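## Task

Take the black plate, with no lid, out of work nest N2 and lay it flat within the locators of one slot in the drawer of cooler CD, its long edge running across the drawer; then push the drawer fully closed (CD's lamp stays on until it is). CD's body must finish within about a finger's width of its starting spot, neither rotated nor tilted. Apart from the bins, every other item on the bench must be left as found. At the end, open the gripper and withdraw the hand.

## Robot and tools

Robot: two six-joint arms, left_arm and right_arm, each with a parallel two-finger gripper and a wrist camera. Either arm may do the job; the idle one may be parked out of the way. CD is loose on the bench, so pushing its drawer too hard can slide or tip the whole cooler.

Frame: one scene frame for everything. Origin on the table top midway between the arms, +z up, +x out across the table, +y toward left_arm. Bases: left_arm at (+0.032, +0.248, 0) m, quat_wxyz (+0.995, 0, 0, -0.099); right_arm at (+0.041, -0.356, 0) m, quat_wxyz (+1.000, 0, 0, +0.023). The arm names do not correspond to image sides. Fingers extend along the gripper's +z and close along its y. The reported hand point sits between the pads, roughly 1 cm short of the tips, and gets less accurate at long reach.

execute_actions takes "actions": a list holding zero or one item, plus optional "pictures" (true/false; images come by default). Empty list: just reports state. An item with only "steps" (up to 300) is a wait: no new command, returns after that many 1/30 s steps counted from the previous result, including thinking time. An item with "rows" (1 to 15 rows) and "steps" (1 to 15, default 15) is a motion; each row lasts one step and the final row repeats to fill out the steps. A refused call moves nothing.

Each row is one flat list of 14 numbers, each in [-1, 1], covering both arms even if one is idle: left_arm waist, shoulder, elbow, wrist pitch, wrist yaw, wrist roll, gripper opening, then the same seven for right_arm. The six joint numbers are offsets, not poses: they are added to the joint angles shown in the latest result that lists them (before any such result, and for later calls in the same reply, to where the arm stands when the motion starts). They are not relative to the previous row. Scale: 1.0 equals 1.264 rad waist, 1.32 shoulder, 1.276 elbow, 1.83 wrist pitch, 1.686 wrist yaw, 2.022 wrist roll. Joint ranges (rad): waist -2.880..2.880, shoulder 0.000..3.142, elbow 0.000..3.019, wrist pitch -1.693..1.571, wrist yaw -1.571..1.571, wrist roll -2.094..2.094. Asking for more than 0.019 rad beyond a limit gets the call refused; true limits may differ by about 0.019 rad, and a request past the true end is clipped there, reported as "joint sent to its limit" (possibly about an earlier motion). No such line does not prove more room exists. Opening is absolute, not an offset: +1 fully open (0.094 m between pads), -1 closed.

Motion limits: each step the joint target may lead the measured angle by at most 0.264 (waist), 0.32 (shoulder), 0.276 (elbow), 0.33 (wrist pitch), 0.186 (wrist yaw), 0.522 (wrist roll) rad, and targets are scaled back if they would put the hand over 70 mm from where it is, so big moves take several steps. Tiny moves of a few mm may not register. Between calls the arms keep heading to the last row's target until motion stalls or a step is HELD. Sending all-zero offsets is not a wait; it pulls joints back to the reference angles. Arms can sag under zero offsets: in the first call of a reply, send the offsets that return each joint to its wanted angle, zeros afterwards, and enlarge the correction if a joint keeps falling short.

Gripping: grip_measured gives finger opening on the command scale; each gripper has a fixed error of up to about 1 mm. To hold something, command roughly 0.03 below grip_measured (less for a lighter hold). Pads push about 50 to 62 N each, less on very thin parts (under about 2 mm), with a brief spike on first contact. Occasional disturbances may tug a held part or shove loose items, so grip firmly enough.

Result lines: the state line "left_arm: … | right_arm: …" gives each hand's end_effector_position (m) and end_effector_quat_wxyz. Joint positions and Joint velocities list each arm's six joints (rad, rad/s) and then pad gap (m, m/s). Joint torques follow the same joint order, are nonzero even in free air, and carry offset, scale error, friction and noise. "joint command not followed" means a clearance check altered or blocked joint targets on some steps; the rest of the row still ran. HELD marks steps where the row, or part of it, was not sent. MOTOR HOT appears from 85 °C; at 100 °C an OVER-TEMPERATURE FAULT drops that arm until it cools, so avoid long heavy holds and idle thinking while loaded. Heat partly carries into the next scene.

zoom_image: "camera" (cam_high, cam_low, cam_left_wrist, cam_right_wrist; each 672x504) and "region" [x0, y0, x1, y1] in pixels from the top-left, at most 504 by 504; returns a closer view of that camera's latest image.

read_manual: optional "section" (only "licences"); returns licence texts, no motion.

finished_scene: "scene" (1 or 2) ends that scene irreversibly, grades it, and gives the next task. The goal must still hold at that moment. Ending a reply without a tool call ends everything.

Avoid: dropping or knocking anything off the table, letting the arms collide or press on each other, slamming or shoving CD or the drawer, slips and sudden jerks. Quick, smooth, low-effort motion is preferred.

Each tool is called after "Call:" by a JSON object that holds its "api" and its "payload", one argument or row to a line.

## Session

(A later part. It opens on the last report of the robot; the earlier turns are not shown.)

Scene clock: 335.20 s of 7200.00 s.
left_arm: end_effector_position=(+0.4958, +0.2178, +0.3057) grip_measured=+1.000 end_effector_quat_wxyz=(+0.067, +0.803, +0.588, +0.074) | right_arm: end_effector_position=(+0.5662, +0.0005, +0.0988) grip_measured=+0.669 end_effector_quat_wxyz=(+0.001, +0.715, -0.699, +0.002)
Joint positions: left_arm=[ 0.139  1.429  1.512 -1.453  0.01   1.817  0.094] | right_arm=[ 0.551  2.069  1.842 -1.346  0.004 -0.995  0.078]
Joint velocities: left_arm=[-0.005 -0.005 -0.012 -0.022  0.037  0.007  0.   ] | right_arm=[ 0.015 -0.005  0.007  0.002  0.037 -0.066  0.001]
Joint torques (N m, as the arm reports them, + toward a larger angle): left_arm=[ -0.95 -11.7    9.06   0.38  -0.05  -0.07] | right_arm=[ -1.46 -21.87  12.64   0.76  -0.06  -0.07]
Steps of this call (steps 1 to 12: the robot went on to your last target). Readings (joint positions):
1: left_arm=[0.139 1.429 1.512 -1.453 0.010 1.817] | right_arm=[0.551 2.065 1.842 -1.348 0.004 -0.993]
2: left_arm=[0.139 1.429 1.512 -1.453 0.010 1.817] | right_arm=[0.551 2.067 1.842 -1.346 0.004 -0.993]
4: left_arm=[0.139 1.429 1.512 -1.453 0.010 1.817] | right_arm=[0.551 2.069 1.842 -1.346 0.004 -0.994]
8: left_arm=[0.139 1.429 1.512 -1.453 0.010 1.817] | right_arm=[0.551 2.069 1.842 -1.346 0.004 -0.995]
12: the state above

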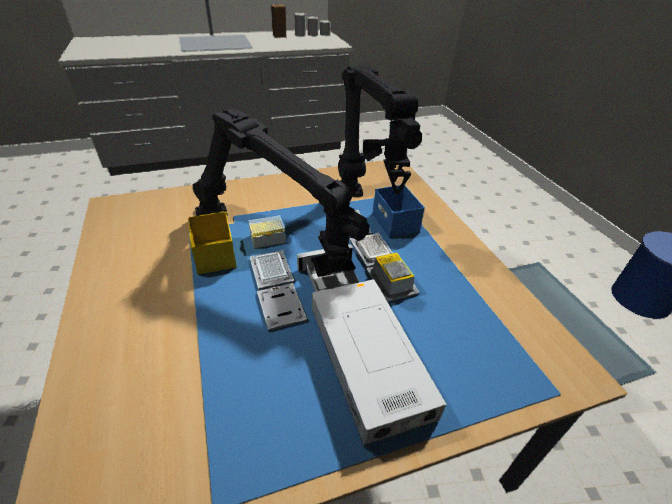

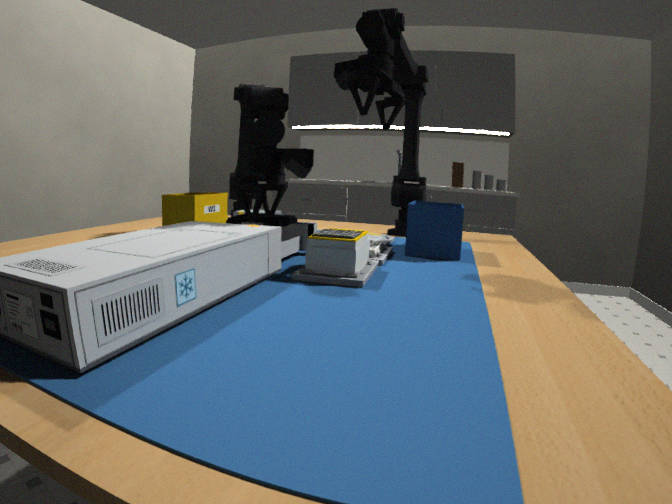

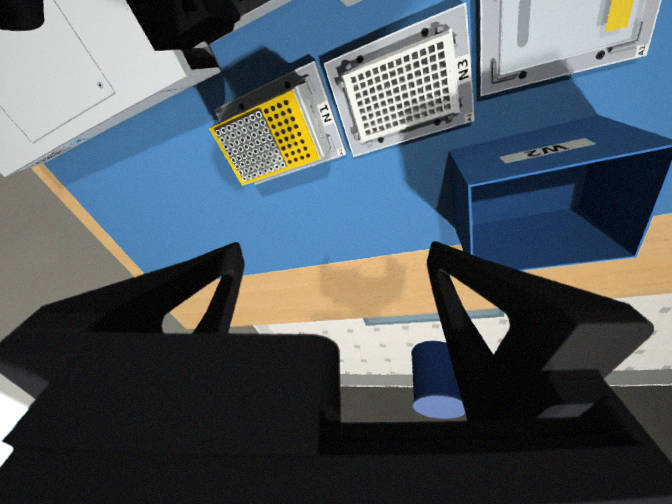

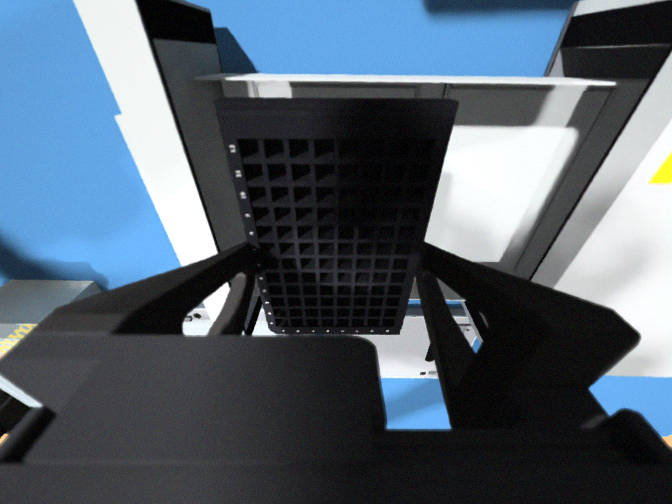

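Call:
{"api": "execute_actions", "payload": {
  "actions": [
    {"rows": [
[0,0,0.015,0,0,0,1, -0.005,0.0162,0.008,0.0071,0,0.002,0.638],
[0,0,0.015,0,0,0,1, -0.007,0.0177,0.0,0.0083,0,0.004,0.638],
[0,0,0.015,0,0,0,1, -0.0087,0.0189,-0.0015,0.0103,0,0.0055,0.638],
[0,0,0.015,0,0,0,1, -0.0087,0.0203,-0.0035,0.0132,0,0.0067,0.638],
[0,0,0.015,0,0,0,1, -0.0087,0.0217,-0.0065,0.0169,0,0.0067,0.638],
[0,0,0.015,0,0,0,1, -0.008,0.0231,-0.0103,0.0212,0,0.0067,0.638],
[0,0,0.015,0,0,0,1, -0.0065,0.0246,-0.0146,0.0258,0,0.0067,0.638],
[0,0,0.015,0,0,0,1, -0.0057,0.0261,-0.0194,0.0305,0,0.0067,0.638],
[0,0,0.015,0,0,0,1, -0.0057,0.0276,-0.0242,0.0351,0,0.0067,0.638],
[0,0,0.015,0,0,0,1, -0.0057,0.0288,-0.0289,0.0394,0,0.0067,0.638],
[0,0,0.015,0,0,0,1, -0.0057,0.0298,-0.0333,0.0431,0,0.0067,0.638],
[0,0,0.015,0,0,0,1, -0.0057,0.0304,-0.0371,0.0460,0,0.0067,0.638],
[0,0,0.015,0,0,0,1, -0.0057,0.0306,-0.0401,0.0479,0,0.0067,0.638],
[0,0,0.015,0,0,0,1, -0.0057,0.0306,-0.0421,0.0486,0,0.0067,0.638],
[0,0,0.015,0,0,0,1, -0.0057,0.0306,-0.0428,0.0486,0,0.0067,0.638]
], "steps": 15}
  ],
  "pictures": false
}}

Call:
{"api": "execute_actions", "payload": {
  "actions": [
    {"steps": 12}
  ]
}}

Scene clock: 389.53 s of 7200.00 s.
left_arm: end_effector_position=(+0.4958, +0.2178, +0.3057) grip_measured=+1.000 end_effector_quat_wxyz=(+0.067, +0.803, +0.588, +0.074) | right_arm: end_effector_position=(+0.5673, -0.0008, +0.0743) grip_measured=+0.669 end_effector_quat_wxyz=(-0.005, +0.712, -0.702, +0.003)
Joint positions: left_arm=[ 0.139  1.429  1.512 -1.453  0.01   1.817  0.094] | right_arm=[ 0.549  2.079  1.792 -1.274  0.004 -0.99   0.078]
Joint velocities: left_arm=[-0.015 -0.005 -0.007 -0.007 -0.066 -0.066  0.   ] | right_arm=[-0.005  0.073 -0.1    0.071  0.007  0.022  0.001]
Joint torques (N m, as the arm reports them, + toward a larger angle): left_arm=[ -1.09 -11.73   9.     0.37  -0.04  -0.1 ] | right_arm=[ -1.4  -21.1   10.01   0.61  -0.07   0.1 ]
Steps of this call (steps 1 to 15: the robot went on to your last target; steps 16 to 90: nothing new was sent; then 50.83 s passed at rest; steps 91 to 105: all 15 steps of this action). Readings (joint positions):
91: left_arm=[0.139 1.429 1.512 -1.453 0.010 1.817] | right_arm=[0.551 2.069 1.842 -1.346 0.004 -0.995]
92: left_arm=[0.139 1.429 1.512 -1.453 0.010 1.817] | right_arm=[0.551 2.069 1.842 -1.345 0.004 -0.995]
94: left_arm=[0.139 1.429 1.512 -1.453 0.010 1.817] | right_arm=[0.551 2.069 1.842 -1.341 0.004 -0.994]
98: left_arm=[0.139 1.429 1.512 -1.453 0.010 1.817] | right_arm=[0.549 2.069 1.830 -1.317 0.004 -0.992]
105: the state above

Scene clock: 389.93 s of 7200.00 s.
left_arm: end_effector_position=(+0.4958, +0.2178, +0.3057) grip_measured=+1.000 end_effector_quat_wxyz=(+0.067, +0.803, +0.588, +0.074) | right_arm: end_effector_position=(+0.5654, -0.0021, +0.0655) grip_measured=+0.669 end_effector_quat_wxyz=(+0.002, +0.712, -0.702, +0.002)
Joint positions: left_arm=[ 0.139  1.429  1.512 -1.453  0.01   1.817  0.094] | right_arm=[ 0.549  2.089  1.785 -1.269  0.004 -0.99   0.078]
Joint velocities: left_arm=[ 0.005  0.005 -0.002 -0.007 -0.037 -0.066  0.   ] | right_arm=[-0.015 -0.005  0.007 -0.002 -0.095 -0.051 -0.   ]
Joint torques (N m, as the arm reports them, + toward a larger angle): left_arm=[ -0.73 -11.84   9.03   0.34  -0.05  -0.07] | right_arm=[ -1.05 -21.05   9.97   0.71  -0.06   0.09]
Steps of this call (steps 1 to 12: the robot went on to your last target). Readings (joint positions):
1: left_arm=[0.139 1.429 1.512 -1.453 0.010 1.817] | right_arm=[0.549 2.082 1.789 -1.272 0.004 -0.990]
2: left_arm=[0.139 1.429 1.512 -1.453 0.010 1.817] | right_arm=[0.549 2.084 1.787 -1.272 0.004 -0.990]
4: left_arm=[0.139 1.429 1.512 -1.453 0.010 1.817] | right_arm=[0.549 2.088 1.785 -1.271 0.004 -0.990]
8: left_arm=[0.139 1.429 1.512 -1.453 0.010 1.817] | right_arm=[0.549 2.089 1.785 -1.270 0.004 -0.990]
12: the state above

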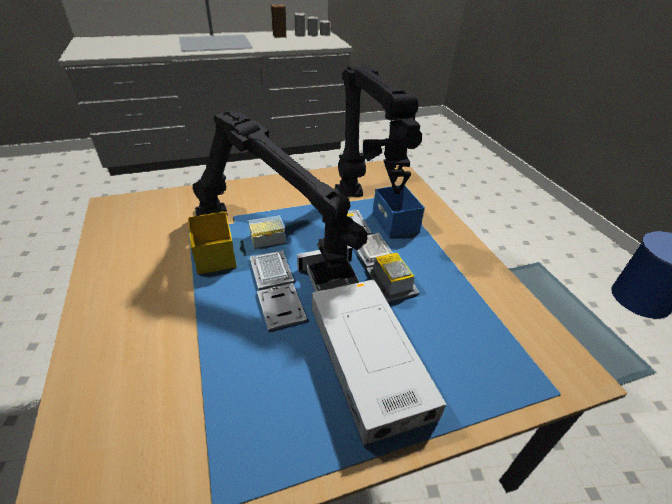

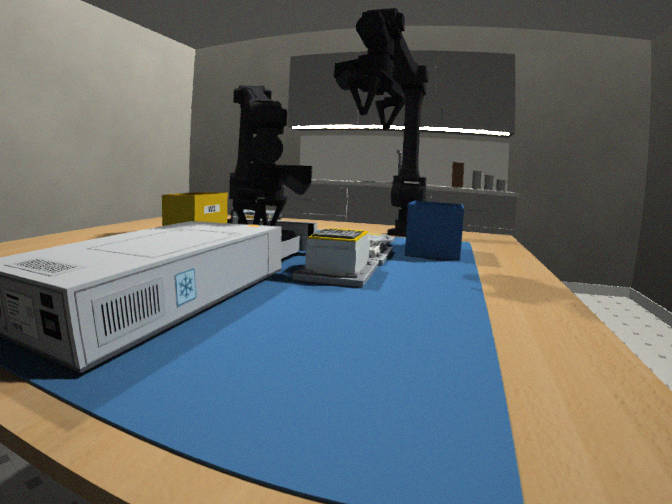

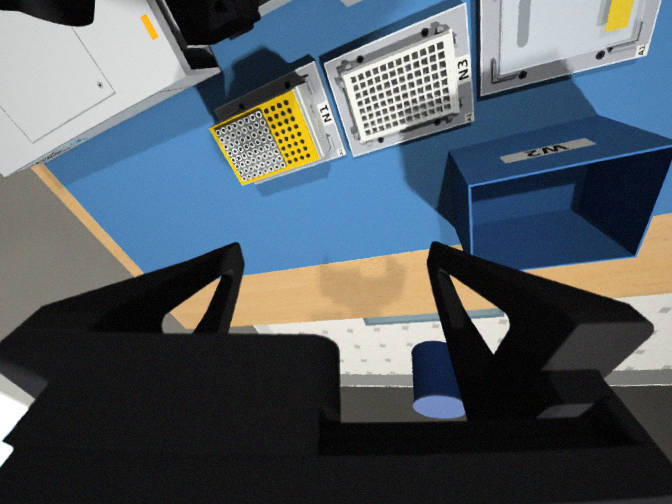

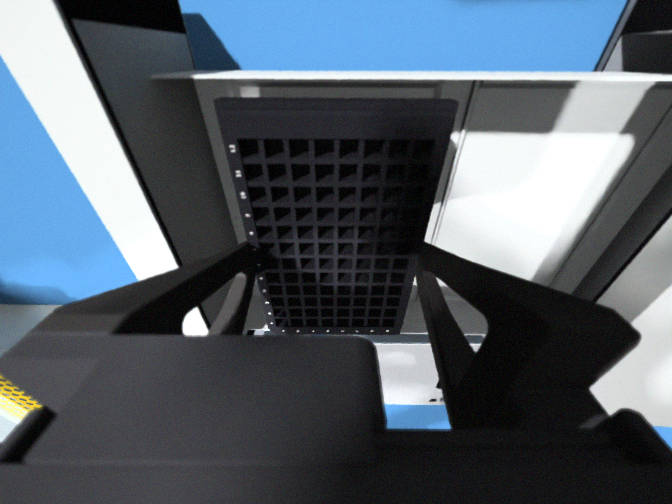

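Call:
{"api": "zoom_image", "payload": {
  "camera": "cam_right_wrist",
  "region": [180, 60, 300, 120]
}}

Call:
{"api": "zoom_image", "payload": {
  "camera": "cam_right_wrist",
  "region": [380, 60, 500, 120]
}}

Call:
{"api": "zoom_image", "payload": {
  "camera": "cam_right_wrist",
  "region": [230, 280, 500, 360]
}}

Region (180, 60, 300, 120) of cam_right_wrist's 672x504 image, scaled by 4.200, with more detail than that image has.

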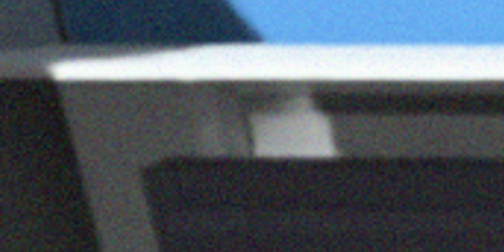

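Region (380, 60, 500, 120) of cam_right_wrist's 672x504 image, scaled by 4.200, with more detail than that image has.

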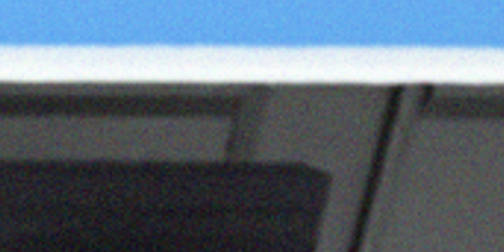

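Region (230, 280, 500, 360) of cam_right_wrist's 672x504 image, scaled by 1.867, with more detail than that image has; it fills the top 149 rows of this view, and the rest is white.

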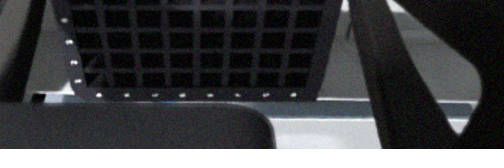

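Call:
{"api": "execute_actions", "payload": {
  "actions": [
    {"rows": [
[0,0,0.015,0,0,0,1, 0,0.022,-0.001,0.0060,0,0,0.638],
[0,0,0.015,0,0,0,1, 0,0.0262,-0.002,0.0070,0,0,0.638],
[0,0,0.015,0,0,0,1, 0,0.027,-0.003,0.0081,0,0,0.638],
[0,0,0.015,0,0,0,1, 0,0.0278,-0.004,0.0098,0,0,0.638],
[0,0,0.015,0,0,0,1, 0,0.0286,-0.005,0.0119,0,0,0.638],
[0,0,0.015,0,0,0,1, 0,0.0294,-0.006,0.0143,0,0,0.638],
[0,0,0.015,0,0,0,1, 0,0.0302,-0.0072,0.0167,0,0,0.638],
[0,0,0.015,0,0,0,1, 0,0.0309,-0.0083,0.0191,0,0,0.638],
[0,0,0.015,0,0,0,1, 0,0.0315,-0.0093,0.0212,0,0,0.638],
[0,0,0.015,0,0,0,1, 0,0.0320,-0.0102,0.0229,0,0,0.638],
[0,0,0.015,0,0,0,1, 0,0.0322,-0.0108,0.0240,0,0,0.638],
[0,0,0.015,0,0,0,1, 0,0.0322,-0.0111,0.0244,0,0,0.638]
], "steps": 15}
  ],
  "pictures": false
}}

Call:
{"api": "execute_actions", "payload": {
  "actions": [
    {"steps": 10}
  ]
}}

Scene clock: 426.43 s of 7200.00 s.
left_arm: end_effector_position=(+0.4958, +0.2178, +0.3057) grip_measured=+1.000 end_effector_quat_wxyz=(+0.067, +0.803, +0.588, +0.074) | right_arm: end_effector_position=(+0.5661, -0.0016, +0.0498) grip_measured=+0.669 end_effector_quat_wxyz=(+0.002, +0.712, -0.702, +0.002)
Joint positions: left_arm=[ 0.139  1.429  1.512 -1.453  0.01   1.817  0.094] | right_arm=[ 0.549  2.106  1.77  -1.238  0.004 -0.99   0.078]
Joint velocities: left_arm=[ 0.005 -0.005  0.007 -0.022  0.051 -0.007  0.   ] | right_arm=[ 0.005  0.015 -0.012 -0.007  0.066  0.007 -0.001]
Joint torques (N m, as the arm reports them, + toward a larger angle): left_arm=[ -0.7  -11.76   9.06   0.31  -0.06  -0.08] | right_arm=[ -0.76 -21.12   9.7    0.7   -0.07   0.  ]
Steps of this call (steps 1 to 15: the robot went on to your last target; steps 16 to 90: nothing new was sent; then 33.00 s passed at rest; steps 91 to 105: all 15 steps of this action). Readings (joint positions):
91: left_arm=[0.139 1.429 1.512 -1.453 0.010 1.817] | right_arm=[0.549 2.089 1.785 -1.269 0.004 -0.990]
92: left_arm=[0.139 1.429 1.512 -1.453 0.010 1.817] | right_arm=[0.549 2.089 1.785 -1.269 0.004 -0.990]
94: left_arm=[0.139 1.429 1.512 -1.453 0.010 1.817] | right_arm=[0.549 2.091 1.784 -1.268 0.004 -0.990]
98: left_arm=[0.139 1.429 1.512 -1.453 0.010 1.817] | right_arm=[0.549 2.095 1.779 -1.255 0.004 -0.990]
105: the state above

Scene clock: 426.77 s of 7200.00 s.
left_arm: end_effector_position=(+0.4958, +0.2178, +0.3057) grip_measured=+1.000 end_effector_quat_wxyz=(+0.067, +0.803, +0.588, +0.074) | right_arm: end_effector_position=(+0.5661, -0.0016, +0.0492) grip_measured=+0.669 end_effector_quat_wxyz=(+0.002, +0.712, -0.702, +0.002)
Joint positions: left_arm=[ 0.139  1.429  1.512 -1.453  0.01   1.817  0.094] | right_arm=[ 0.549  2.107  1.769 -1.238  0.004 -0.99   0.078]
Joint velocities: left_arm=[-0.005 -0.015  0.007 -0.007  0.11  -0.066  0.   ] | right_arm=[-0.015 -0.005 -0.012 -0.017  0.007 -0.037 -0.   ]
Joint torques (N m, as the arm reports them, + toward a larger angle): left_arm=[ -0.76 -11.63   8.99   0.42  -0.04  -0.08] | right_arm=[ -0.83 -21.14   9.74   0.72  -0.06   0.01]
Steps of this call (steps 1 to 10: the robot went on to your last target). Readings (joint positions):
1: left_arm=[0.139 1.429 1.512 -1.453 0.010 1.817] | right_arm=[0.549 2.107 1.769 -1.238 0.004 -0.990]
2: left_arm=[0.139 1.429 1.512 -1.453 0.010 1.817] | right_arm=[0.549 2.107 1.769 -1.238 0.004 -0.990]
4: left_arm=[0.139 1.429 1.512 -1.453 0.010 1.817] | right_arm=[0.549 2.107 1.769 -1.238 0.004 -0.990]
8: left_arm=[0.139 1.429 1.512 -1.453 0.010 1.817] | right_arm=[0.549 2.107 1.769 -1.238 0.004 -0.990]
10: the state above

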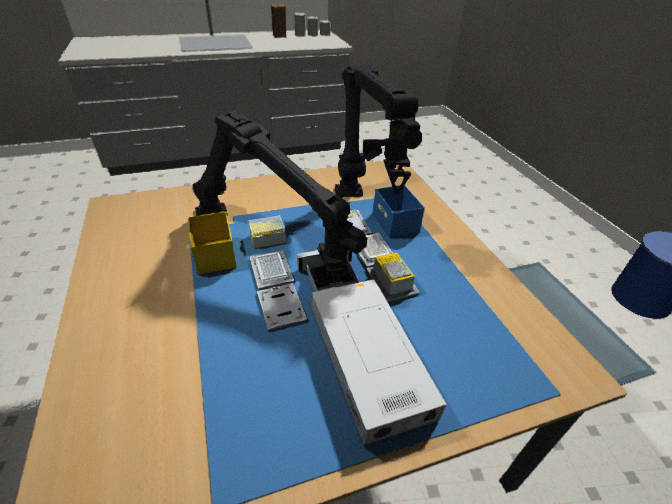

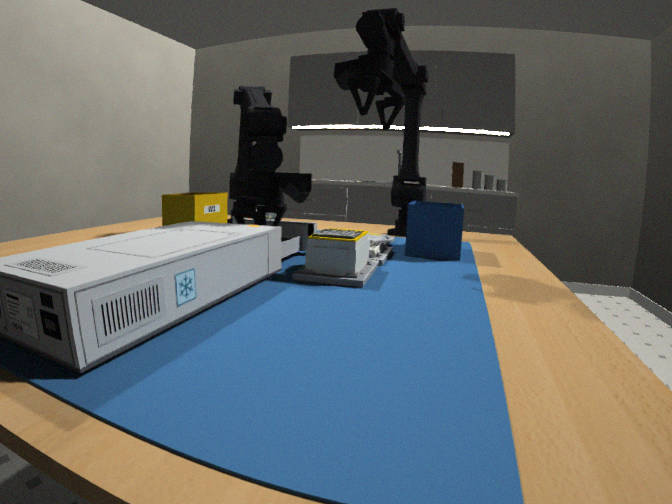

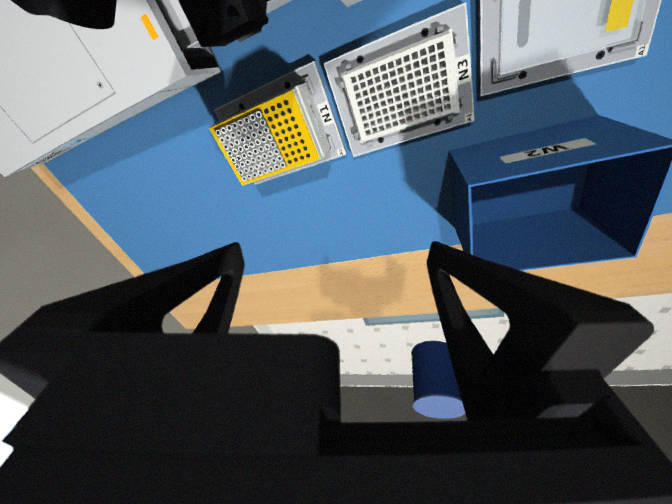

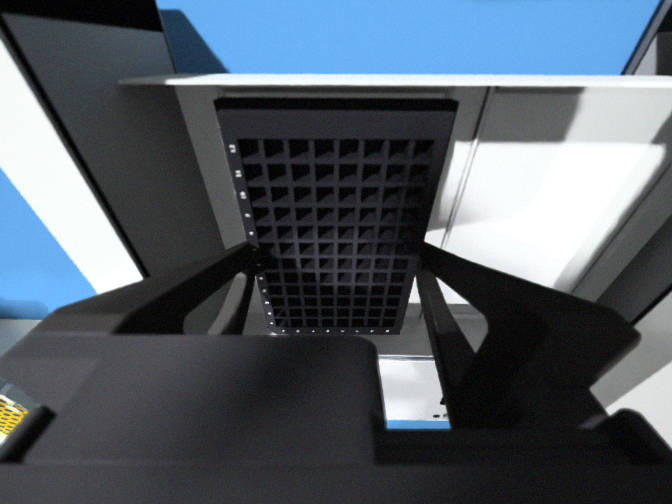

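Call:
{"api": "zoom_image", "payload": {
  "camera": "cam_right_wrist",
  "region": [180, 65, 280, 125]
}}

Call:
{"api": "zoom_image", "payload": {
  "camera": "cam_right_wrist",
  "region": [400, 65, 500, 125]
}}

Call:
{"api": "zoom_image", "payload": {
  "camera": "cam_right_wrist",
  "region": [360, 280, 500, 370]
}}

Region (180, 65, 280, 125) of cam_right_wrist's 672x504 image, scaled by 5.040, with more detail than that image has; it fills the top 302 rows of this view, and the rest is white.

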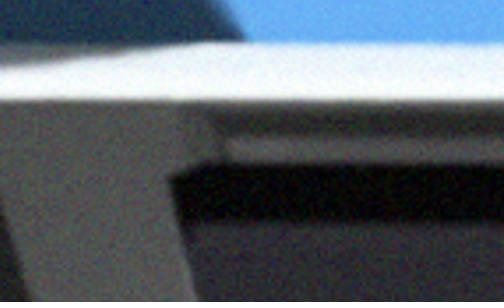

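Region (400, 65, 500, 125) of cam_right_wrist's 672x504 image, scaled by 5.040, with more detail than that image has; it fills the top 302 rows of this view, and the rest is white.

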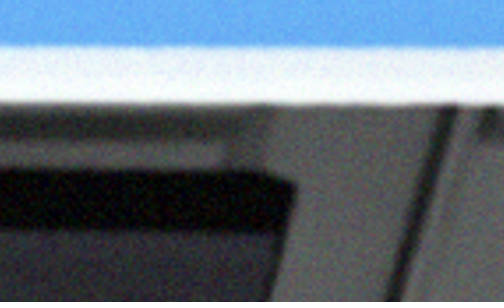

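Region (360, 280, 500, 370) of cam_right_wrist's 672x504 image, scaled by 3.600, with more detail than that image has; it fills the top 324 rows of this view, and the rest is white.

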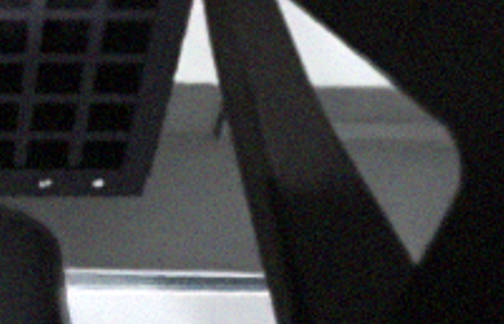

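Call:
{"api": "execute_actions", "payload": {
  "actions": [
    {"rows": [
[0,0,0.015,0,0,0,1, 0,0.022,-0.001,0.0065,0,0,0.638],
[0,0,0.015,0,0,0,1, 0,0.0262,-0.002,0.0075,0,0,0.638],
[0,0,0.015,0,0,0,1, 0,0.027,-0.003,0.0085,0,0,0.638],
[0,0,0.015,0,0,0,1, 0,0.0273,-0.004,0.0098,0,0,0.638],
[0,0,0.015,0,0,0,1, 0,0.0273,-0.005,0.0113,0,0,0.638],
[0,0,0.015,0,0,0,1, 0,0.0273,-0.006,0.0130,0,0,0.638],
[0,0,0.015,0,0,0,1, 0,0.0273,-0.0071,0.0147,0,0,0.638],
[0,0,0.015,0,0,0,1, 0,0.0273,-0.0082,0.0164,0,0,0.638],
[0,0,0.015,0,0,0,1, 0,0.0273,-0.0092,0.0180,0,0,0.638],
[0,0,0.015,0,0,0,1, 0,0.0273,-0.0101,0.0194,0,0,0.638],
[0,0,0.015,0,0,0,1, 0,0.0273,-0.0108,0.0205,0,0,0.638],
[0,0,0.015,0,0,0,1, 0,0.0273,-0.0113,0.0213,0,0,0.638],
[0,0,0.015,0,0,0,1, 0,0.0273,-0.0117,0.0218,0,0,0.638]
], "steps": 15}
  ],
  "pictures": false
}}

Call:
{"api": "execute_actions", "payload": {
  "actions": [
    {"steps": 10}
  ]
}}

Scene clock: 449.37 s of 7200.00 s.
left_arm: end_effector_position=(+0.4958, +0.2178, +0.3057) grip_measured=+1.000 end_effector_quat_wxyz=(+0.067, +0.803, +0.588, +0.074) | right_arm: end_effector_position=(+0.5665, -0.0014, +0.0408) grip_measured=+0.669 end_effector_quat_wxyz=(+0.001, +0.712, -0.702, +0.002)
Joint positions: left_arm=[ 0.139  1.429  1.512 -1.453  0.01   1.817  0.094] | right_arm=[ 0.549  2.114  1.758 -1.217  0.004 -0.99   0.078]
Joint velocities: left_arm=[ 0.015 -0.005  0.002 -0.002 -0.007 -0.022  0.   ] | right_arm=[ 0.005 -0.005 -0.007 -0.012 -0.022  0.051  0.   ]
Joint torques (N m, as the arm reports them, + toward a larger angle): left_arm=[ -0.8  -11.73   9.07   0.38  -0.03  -0.08] | right_arm=[ -0.58 -20.81   9.14   0.96  -0.07  -0.01]
Steps of this call (steps 1 to 15: the robot went on to your last target; steps 16 to 90: nothing new was sent; then 19.10 s passed at rest; steps 91 to 105: all 15 steps of this action). Readings (joint positions):
91: left_arm=[0.139 1.429 1.512 -1.453 0.010 1.817] | right_arm=[0.549 2.107 1.769 -1.238 0.004 -0.990]
92: left_arm=[0.139 1.429 1.512 -1.453 0.010 1.817] | right_arm=[0.549 2.107 1.769 -1.238 0.004 -0.990]
94: left_arm=[0.139 1.429 1.512 -1.453 0.010 1.817] | right_arm=[0.549 2.108 1.769 -1.236 0.004 -0.990]
98: left_arm=[0.139 1.429 1.512 -1.453 0.010 1.817] | right_arm=[0.549 2.111 1.763 -1.226 0.004 -0.990]
105: the state above

Scene clock: 449.70 s of 7200.00 s.
left_arm: end_effector_position=(+0.4958, +0.2178, +0.3057) grip_measured=+1.000 end_effector_quat_wxyz=(+0.067, +0.803, +0.588, +0.074) | right_arm: end_effector_position=(+0.5665, -0.0014, +0.0408) grip_measured=+0.669 end_effector_quat_wxyz=(+0.001, +0.712, -0.702, +0.002)
Joint positions: left_arm=[ 0.139  1.429  1.512 -1.453  0.01   1.817  0.094] | right_arm=[ 0.549  2.114  1.758 -1.217  0.004 -0.99   0.078]
Joint velocities: left_arm=[ 0.005 -0.005  0.002 -0.002 -0.051 -0.037  0.   ] | right_arm=[-0.015  0.005 -0.007  0.012  0.022 -0.007  0.001]
Joint torques (N m, as the arm reports them, + toward a larger angle): left_arm=[ -0.74 -11.61   9.04   0.36  -0.04  -0.1 ] | right_arm=[ -0.73 -20.72   9.18   0.96  -0.06   0.01]
Steps of this call (steps 1 to 10: the robot went on to your last target). Readings (joint positions):
1: left_arm=[0.139 1.429 1.512 -1.453 0.010 1.817] | right_arm=[0.549 2.114 1.758 -1.217 0.004 -0.990]
2: left_arm=[0.139 1.429 1.512 -1.453 0.010 1.817] | right_arm=[0.549 2.114 1.758 -1.217 0.004 -0.990]
4: left_arm=[0.139 1.429 1.512 -1.453 0.010 1.817] | right_arm=[0.549 2.114 1.758 -1.217 0.004 -0.990]
8: left_arm=[0.139 1.429 1.512 -1.453 0.010 1.817] | right_arm=[0.549 2.114 1.758 -1.217 0.004 -0.990]
10: the state above

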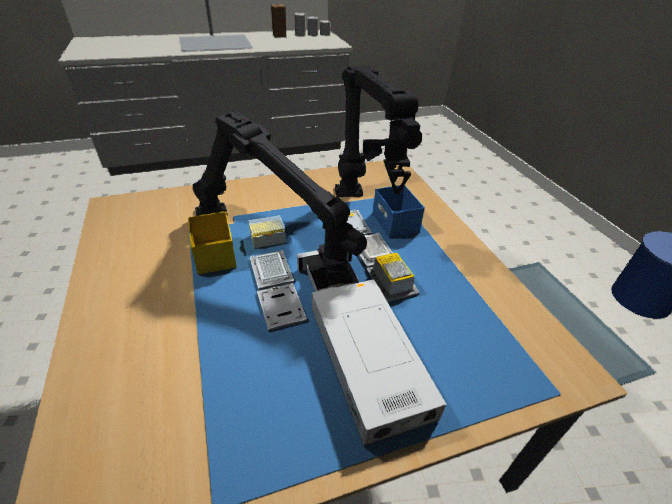

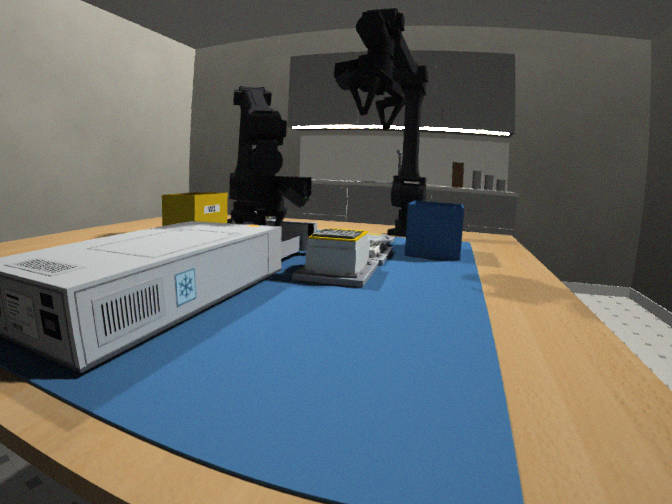

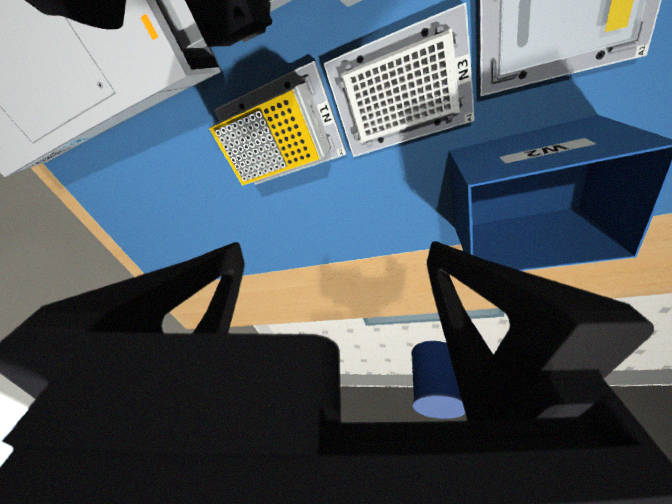

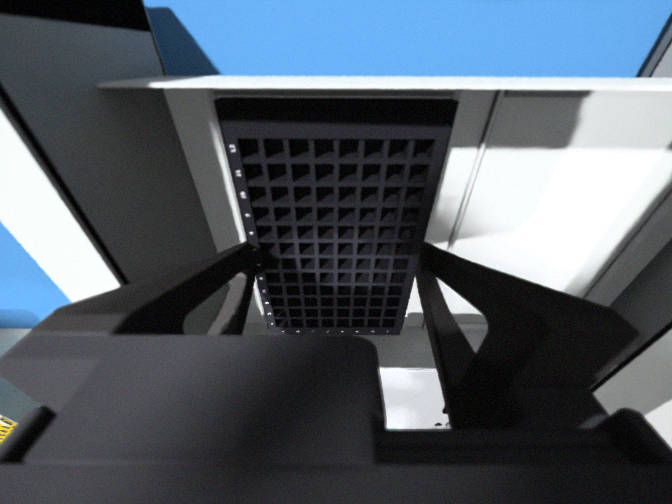

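Call:
{"api": "zoom_image", "payload": {
  "camera": "cam_right_wrist",
  "region": [180, 70, 280, 140]
}}

Call:
{"api": "zoom_image", "payload": {
  "camera": "cam_right_wrist",
  "region": [400, 70, 500, 140]
}}

Call:
{"api": "zoom_image", "payload": {
  "camera": "cam_right_wrist",
  "region": [360, 280, 500, 370]
}}

Region (180, 70, 280, 140) of cam_right_wrist's 672x504 image, scaled by 5.040, with more detail than that image has; it fills the top 353 rows of this view, and the rest is white.

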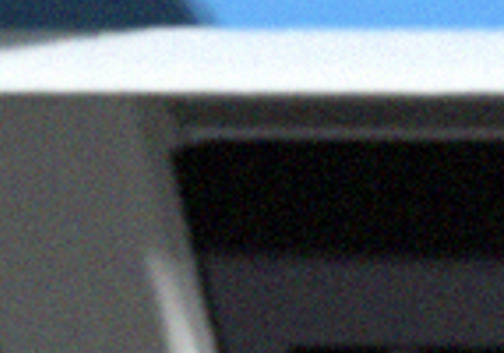

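Region (400, 70, 500, 140) of cam_right_wrist's 672x504 image, scaled by 5.040, with more detail than that image has; it fills the top 353 rows of this view, and the rest is white.

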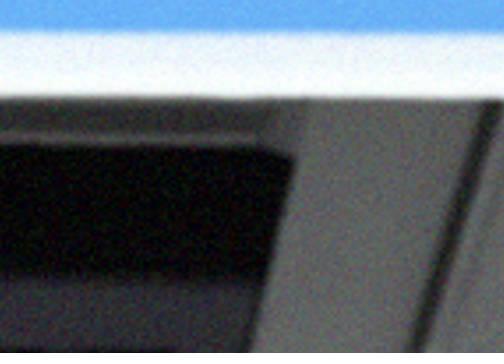

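Region (360, 280, 500, 370) of cam_right_wrist's 672x504 image, scaled by 3.600, with more detail than that image has; it fills the top 324 rows of this view, and the rest is white.

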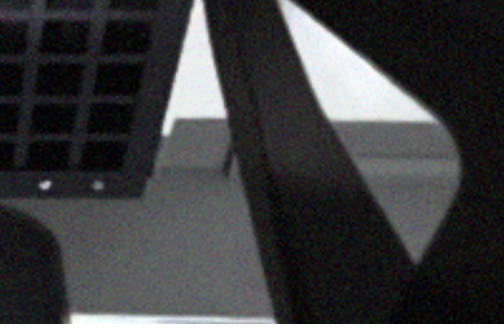

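Call:
{"api": "execute_actions", "payload": {
  "actions": [
    {"rows": [
[0,0,0.015,0,0,0,1, 0,0.020,-0.003,0.004,0,0,0.638],
[0,0,0.015,0,0,0,1, 0,0.020,-0.003,0.0,0,0,0.638],
[0,0,0.015,0,0,0,1, 0,0.020,-0.0035,-0.003,0,0,0.638],
[0,0,0.015,0,0,0,1, 0,0.021,-0.004,-0.005,0,0,0.638],
[0,0,0.015,0,0,0,1, 0,0.022,-0.0045,-0.006,0,0,0.638],
[0,0,0.015,0,0,0,1, 0,0.023,-0.005,-0.006,0,0,0.638],
[0,0,0.015,0,0,0,1, 0,0.024,-0.005,-0.006,0,0,0.638],
[0,0,0.015,0,0,0,1, 0,0.025,-0.005,-0.005,0,0,0.638],
[0,0,0.015,0,0,0,1, 0,0.026,-0.005,-0.004,0,0,0.638],
[0,0,0.015,0,0,0,1, 0,0.027,-0.005,-0.003,0,0,0.638],
[0,0,0.015,0,0,0,1, 0,0.028,-0.005,-0.003,0,0,0.638]
], "steps": 15}
  ]
}}

Scene clock: 461.13 s of 7200.00 s.
left_arm: end_effector_position=(+0.4958, +0.2178, +0.3057) grip_measured=+1.000 end_effector_quat_wxyz=(+0.067, +0.803, +0.588, +0.074) | right_arm: end_effector_position=(+0.5664, -0.0015, +0.0408) grip_measured=+0.669 end_effector_quat_wxyz=(+0.001, +0.712, -0.702, +0.002)
Joint positions: left_arm=[ 0.139  1.429  1.512 -1.453  0.01   1.817  0.094] | right_arm=[ 0.549  2.114  1.758 -1.217  0.004 -0.99   0.078]
Joint velocities: left_arm=[ 0.024 -0.015 -0.022 -0.002 -0.051 -0.022  0.   ] | right_arm=[-0.005 -0.005 -0.032 -0.002  0.037 -0.007 -0.001]
Joint torques (N m, as the arm reports them, + toward a larger angle): left_arm=[ -0.73 -11.69   9.02   0.41  -0.06  -0.09] | right_arm=[ -0.7  -19.98   8.94   0.    -0.07   0.01]
Steps of this call (steps 1 to 15: the robot went on to your last target; steps 16 to 90: nothing new was sent; then 7.93 s passed at rest; steps 91 to 105: all 15 steps of this action). Readings (joint positions):
91: left_arm=[0.139 1.429 1.512 -1.453 0.010 1.817] | right_arm=[0.549 2.114 1.758 -1.217 0.004 -0.990]
92: left_arm=[0.139 1.429 1.512 -1.453 0.010 1.817] | right_arm=[0.549 2.114 1.758 -1.217 0.004 -0.990]
94: left_arm=[0.139 1.429 1.512 -1.453 0.010 1.817] | right_arm=[0.549 2.114 1.758 -1.217 0.004 -0.990]
98: left_arm=[0.139 1.429 1.512 -1.453 0.010 1.817] | right_arm=[0.549 2.114 1.758 -1.217 0.004 -0.990]
105: the state above

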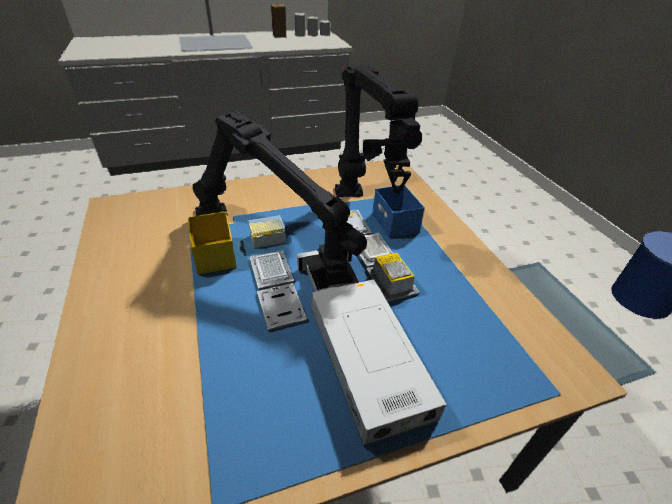

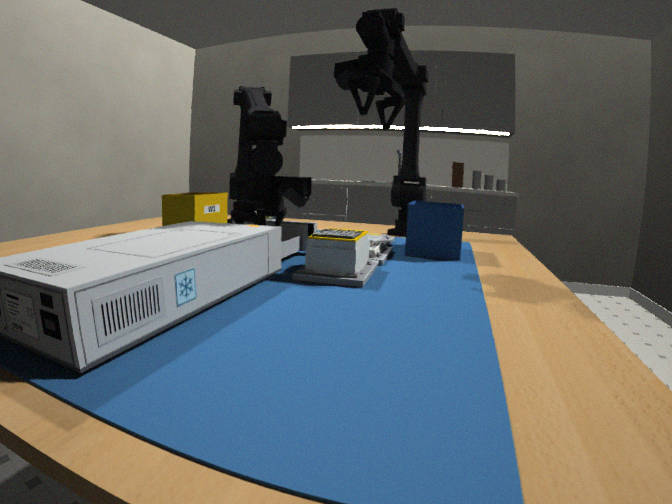

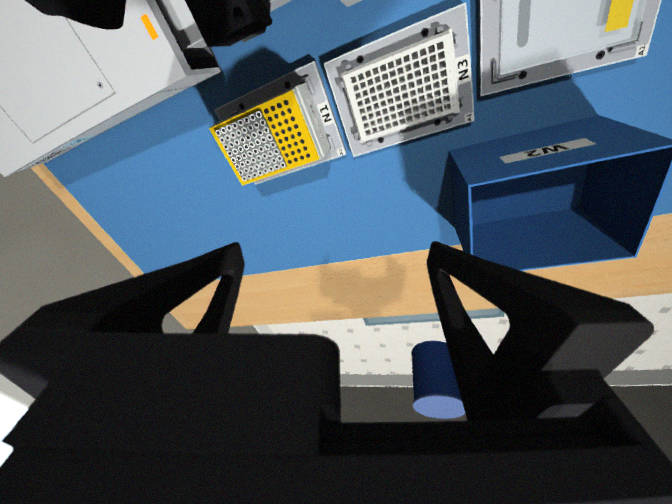

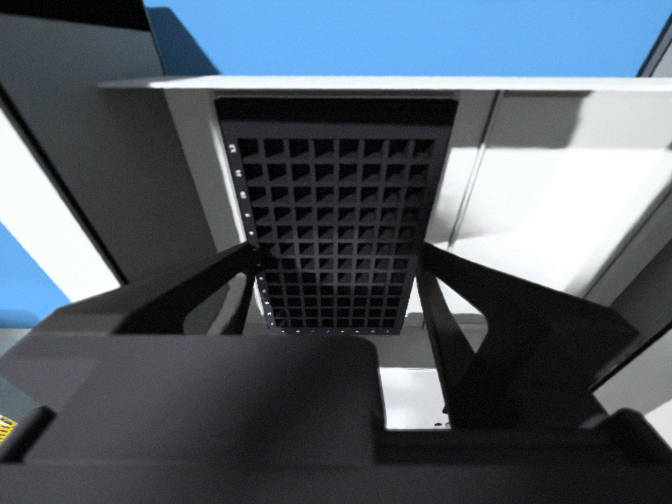

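Call:
{"api": "execute_actions", "payload": {
  "actions": [
    {"rows": [
[0,0,0.015,0,0,0,1, 0,0.018,0.0,-0.005,0,0,0.638],
[0,0,0.015,0,0,0,1, 0,0.012,0.004,-0.007,0,0,0.638],
[0,0,0.015,0,0,0,1, 0,0.010,0.006,-0.0085,0,0,0.638],
[0,0,0.015,0,0,0,1, 0,0.010,0.006,-0.0093,0,0,0.638],
[0,0,0.015,0,0,0,1, 0,0.010,0.006,-0.0093,0,0,0.638],
[0,0,0.015,0,0,0,1, 0,0.010,0.006,-0.0093,0,0,0.638],
[0,0,0.015,0,0,0,1, 0,0.010,0.006,-0.0093,0,0,0.638],
[0,0,0.015,0,0,0,1, 0,0.012,0.006,-0.0093,0,0,0.638],
[0,0,0.015,0,0,0,1, 0,0.018,0.004,-0.006,0,0,0.638],
[0,0,0.015,0,0,0,1, 0,0.023,0.002,-0.003,0,0,0.638],
[0,0,0.015,0,0,0,1, 0,0.027,0.001,-0.002,0,0,0.638],
[0,0,0.015,0,0,0,1, 0,0.029,0.0,-0.002,0,0,0.638]
], "steps": 15}
  ],
  "pictures": false
}}

Call:
{"api": "execute_actions", "payload": {
  "actions": [
    {"steps": 8}
  ]
}}

Scene clock: 467.83 s of 7200.00 s.
left_arm: end_effector_position=(+0.4958, +0.2178, +0.3057) grip_measured=+1.000 end_effector_quat_wxyz=(+0.067, +0.803, +0.588, +0.074) | right_arm: end_effector_position=(+0.5661, -0.0017, +0.0408) grip_measured=+0.669 end_effector_quat_wxyz=(+0.002, +0.712, -0.702, +0.002)
Joint positions: left_arm=[ 0.139  1.429  1.512 -1.453  0.01   1.817  0.094] | right_arm=[ 0.549  2.114  1.758 -1.219  0.004 -0.99   0.078]
Joint velocities: left_arm=[ 0.005 -0.015 -0.012 -0.017  0.007 -0.007  0.   ] | right_arm=[-0.005 -0.015  0.012 -0.007  0.066 -0.022 -0.002]
Joint torques (N m, as the arm reports them, + toward a larger angle): left_arm=[ -0.64 -11.77   9.08   0.37  -0.05  -0.09] | right_arm=[ -0.78 -19.86   9.56   0.13  -0.06   0.01]
Steps of this call (steps 1 to 15: the robot went on to your last target; steps 16 to 90: nothing new was sent; then 3.20 s passed at rest; steps 91 to 105: all 15 steps of this action). Readings (joint positions):
91: left_arm=[0.139 1.429 1.512 -1.453 0.010 1.817] | right_arm=[0.549 2.114 1.758 -1.217 0.004 -0.990]
92: left_arm=[0.139 1.429 1.512 -1.453 0.010 1.817] | right_arm=[0.549 2.114 1.758 -1.217 0.004 -0.990]
94: left_arm=[0.139 1.429 1.512 -1.453 0.010 1.817] | right_arm=[0.549 2.114 1.758 -1.218 0.004 -0.990]
98: left_arm=[0.139 1.429 1.512 -1.453 0.010 1.817] | right_arm=[0.549 2.114 1.758 -1.219 0.004 -0.990]
105: the state above

Scene clock: 468.10 s of 7200.00 s.
left_arm: end_effector_position=(+0.4958, +0.2178, +0.3057) grip_measured=+1.000 end_effector_quat_wxyz=(+0.067, +0.803, +0.588, +0.074) | right_arm: end_effector_position=(+0.5661, -0.0017, +0.0408) grip_measured=+0.669 end_effector_quat_wxyz=(+0.002, +0.712, -0.702, +0.002)
Joint positions: left_arm=[ 0.139  1.429  1.512 -1.453  0.01   1.817  0.094] | right_arm=[ 0.549  2.114  1.758 -1.219  0.004 -0.99   0.078]
Joint velocities: left_arm=[ 0.005 -0.005 -0.007 -0.007  0.037 -0.037  0.   ] | right_arm=[-0.015  0.005  0.007 -0.002  0.095 -0.081 -0.   ]
Joint torques (N m, as the arm reports them, + toward a larger angle): left_arm=[ -0.91 -11.52   9.04   0.4   -0.05  -0.09] | right_arm=[ -0.77 -19.89   9.56   0.1   -0.06   0.01]
Steps of this call (steps 1 to 8: the robot went on to your last target). Readings (joint positions):
1: left_arm=[0.139 1.429 1.512 -1.453 0.010 1.817] | right_arm=[0.549 2.114 1.758 -1.219 0.004 -0.990]
2: left_arm=[0.139 1.429 1.512 -1.453 0.010 1.817] | right_arm=[0.549 2.114 1.758 -1.219 0.004 -0.990]
4: left_arm=[0.139 1.429 1.512 -1.453 0.010 1.817] | right_arm=[0.549 2.114 1.758 -1.219 0.004 -0.990]
8: the state above

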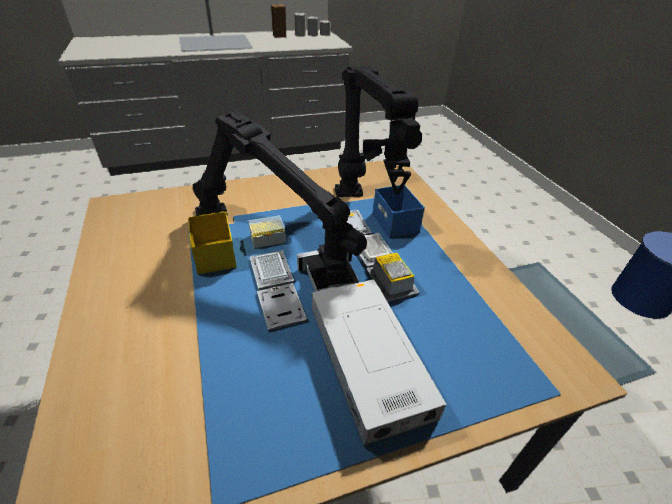

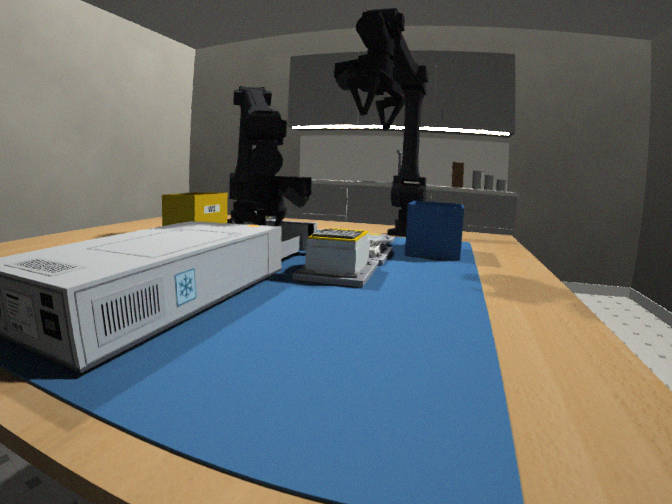

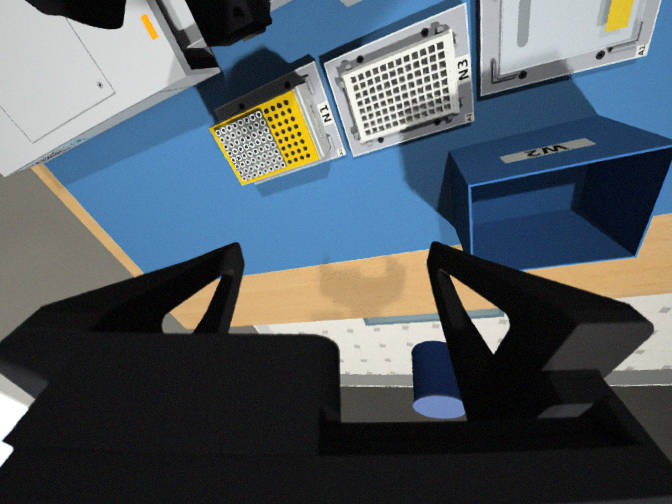

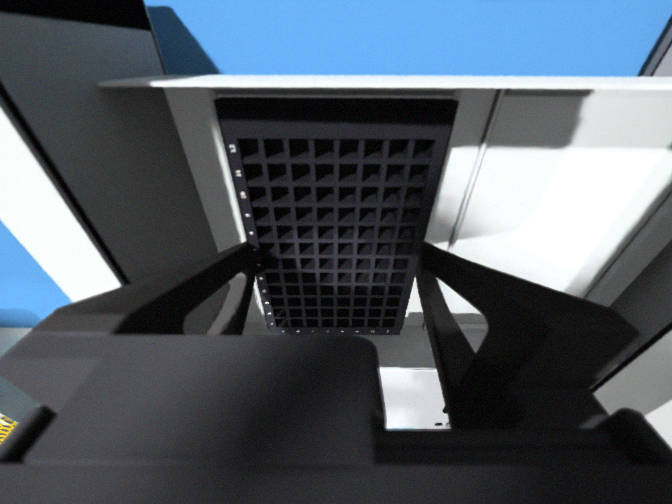

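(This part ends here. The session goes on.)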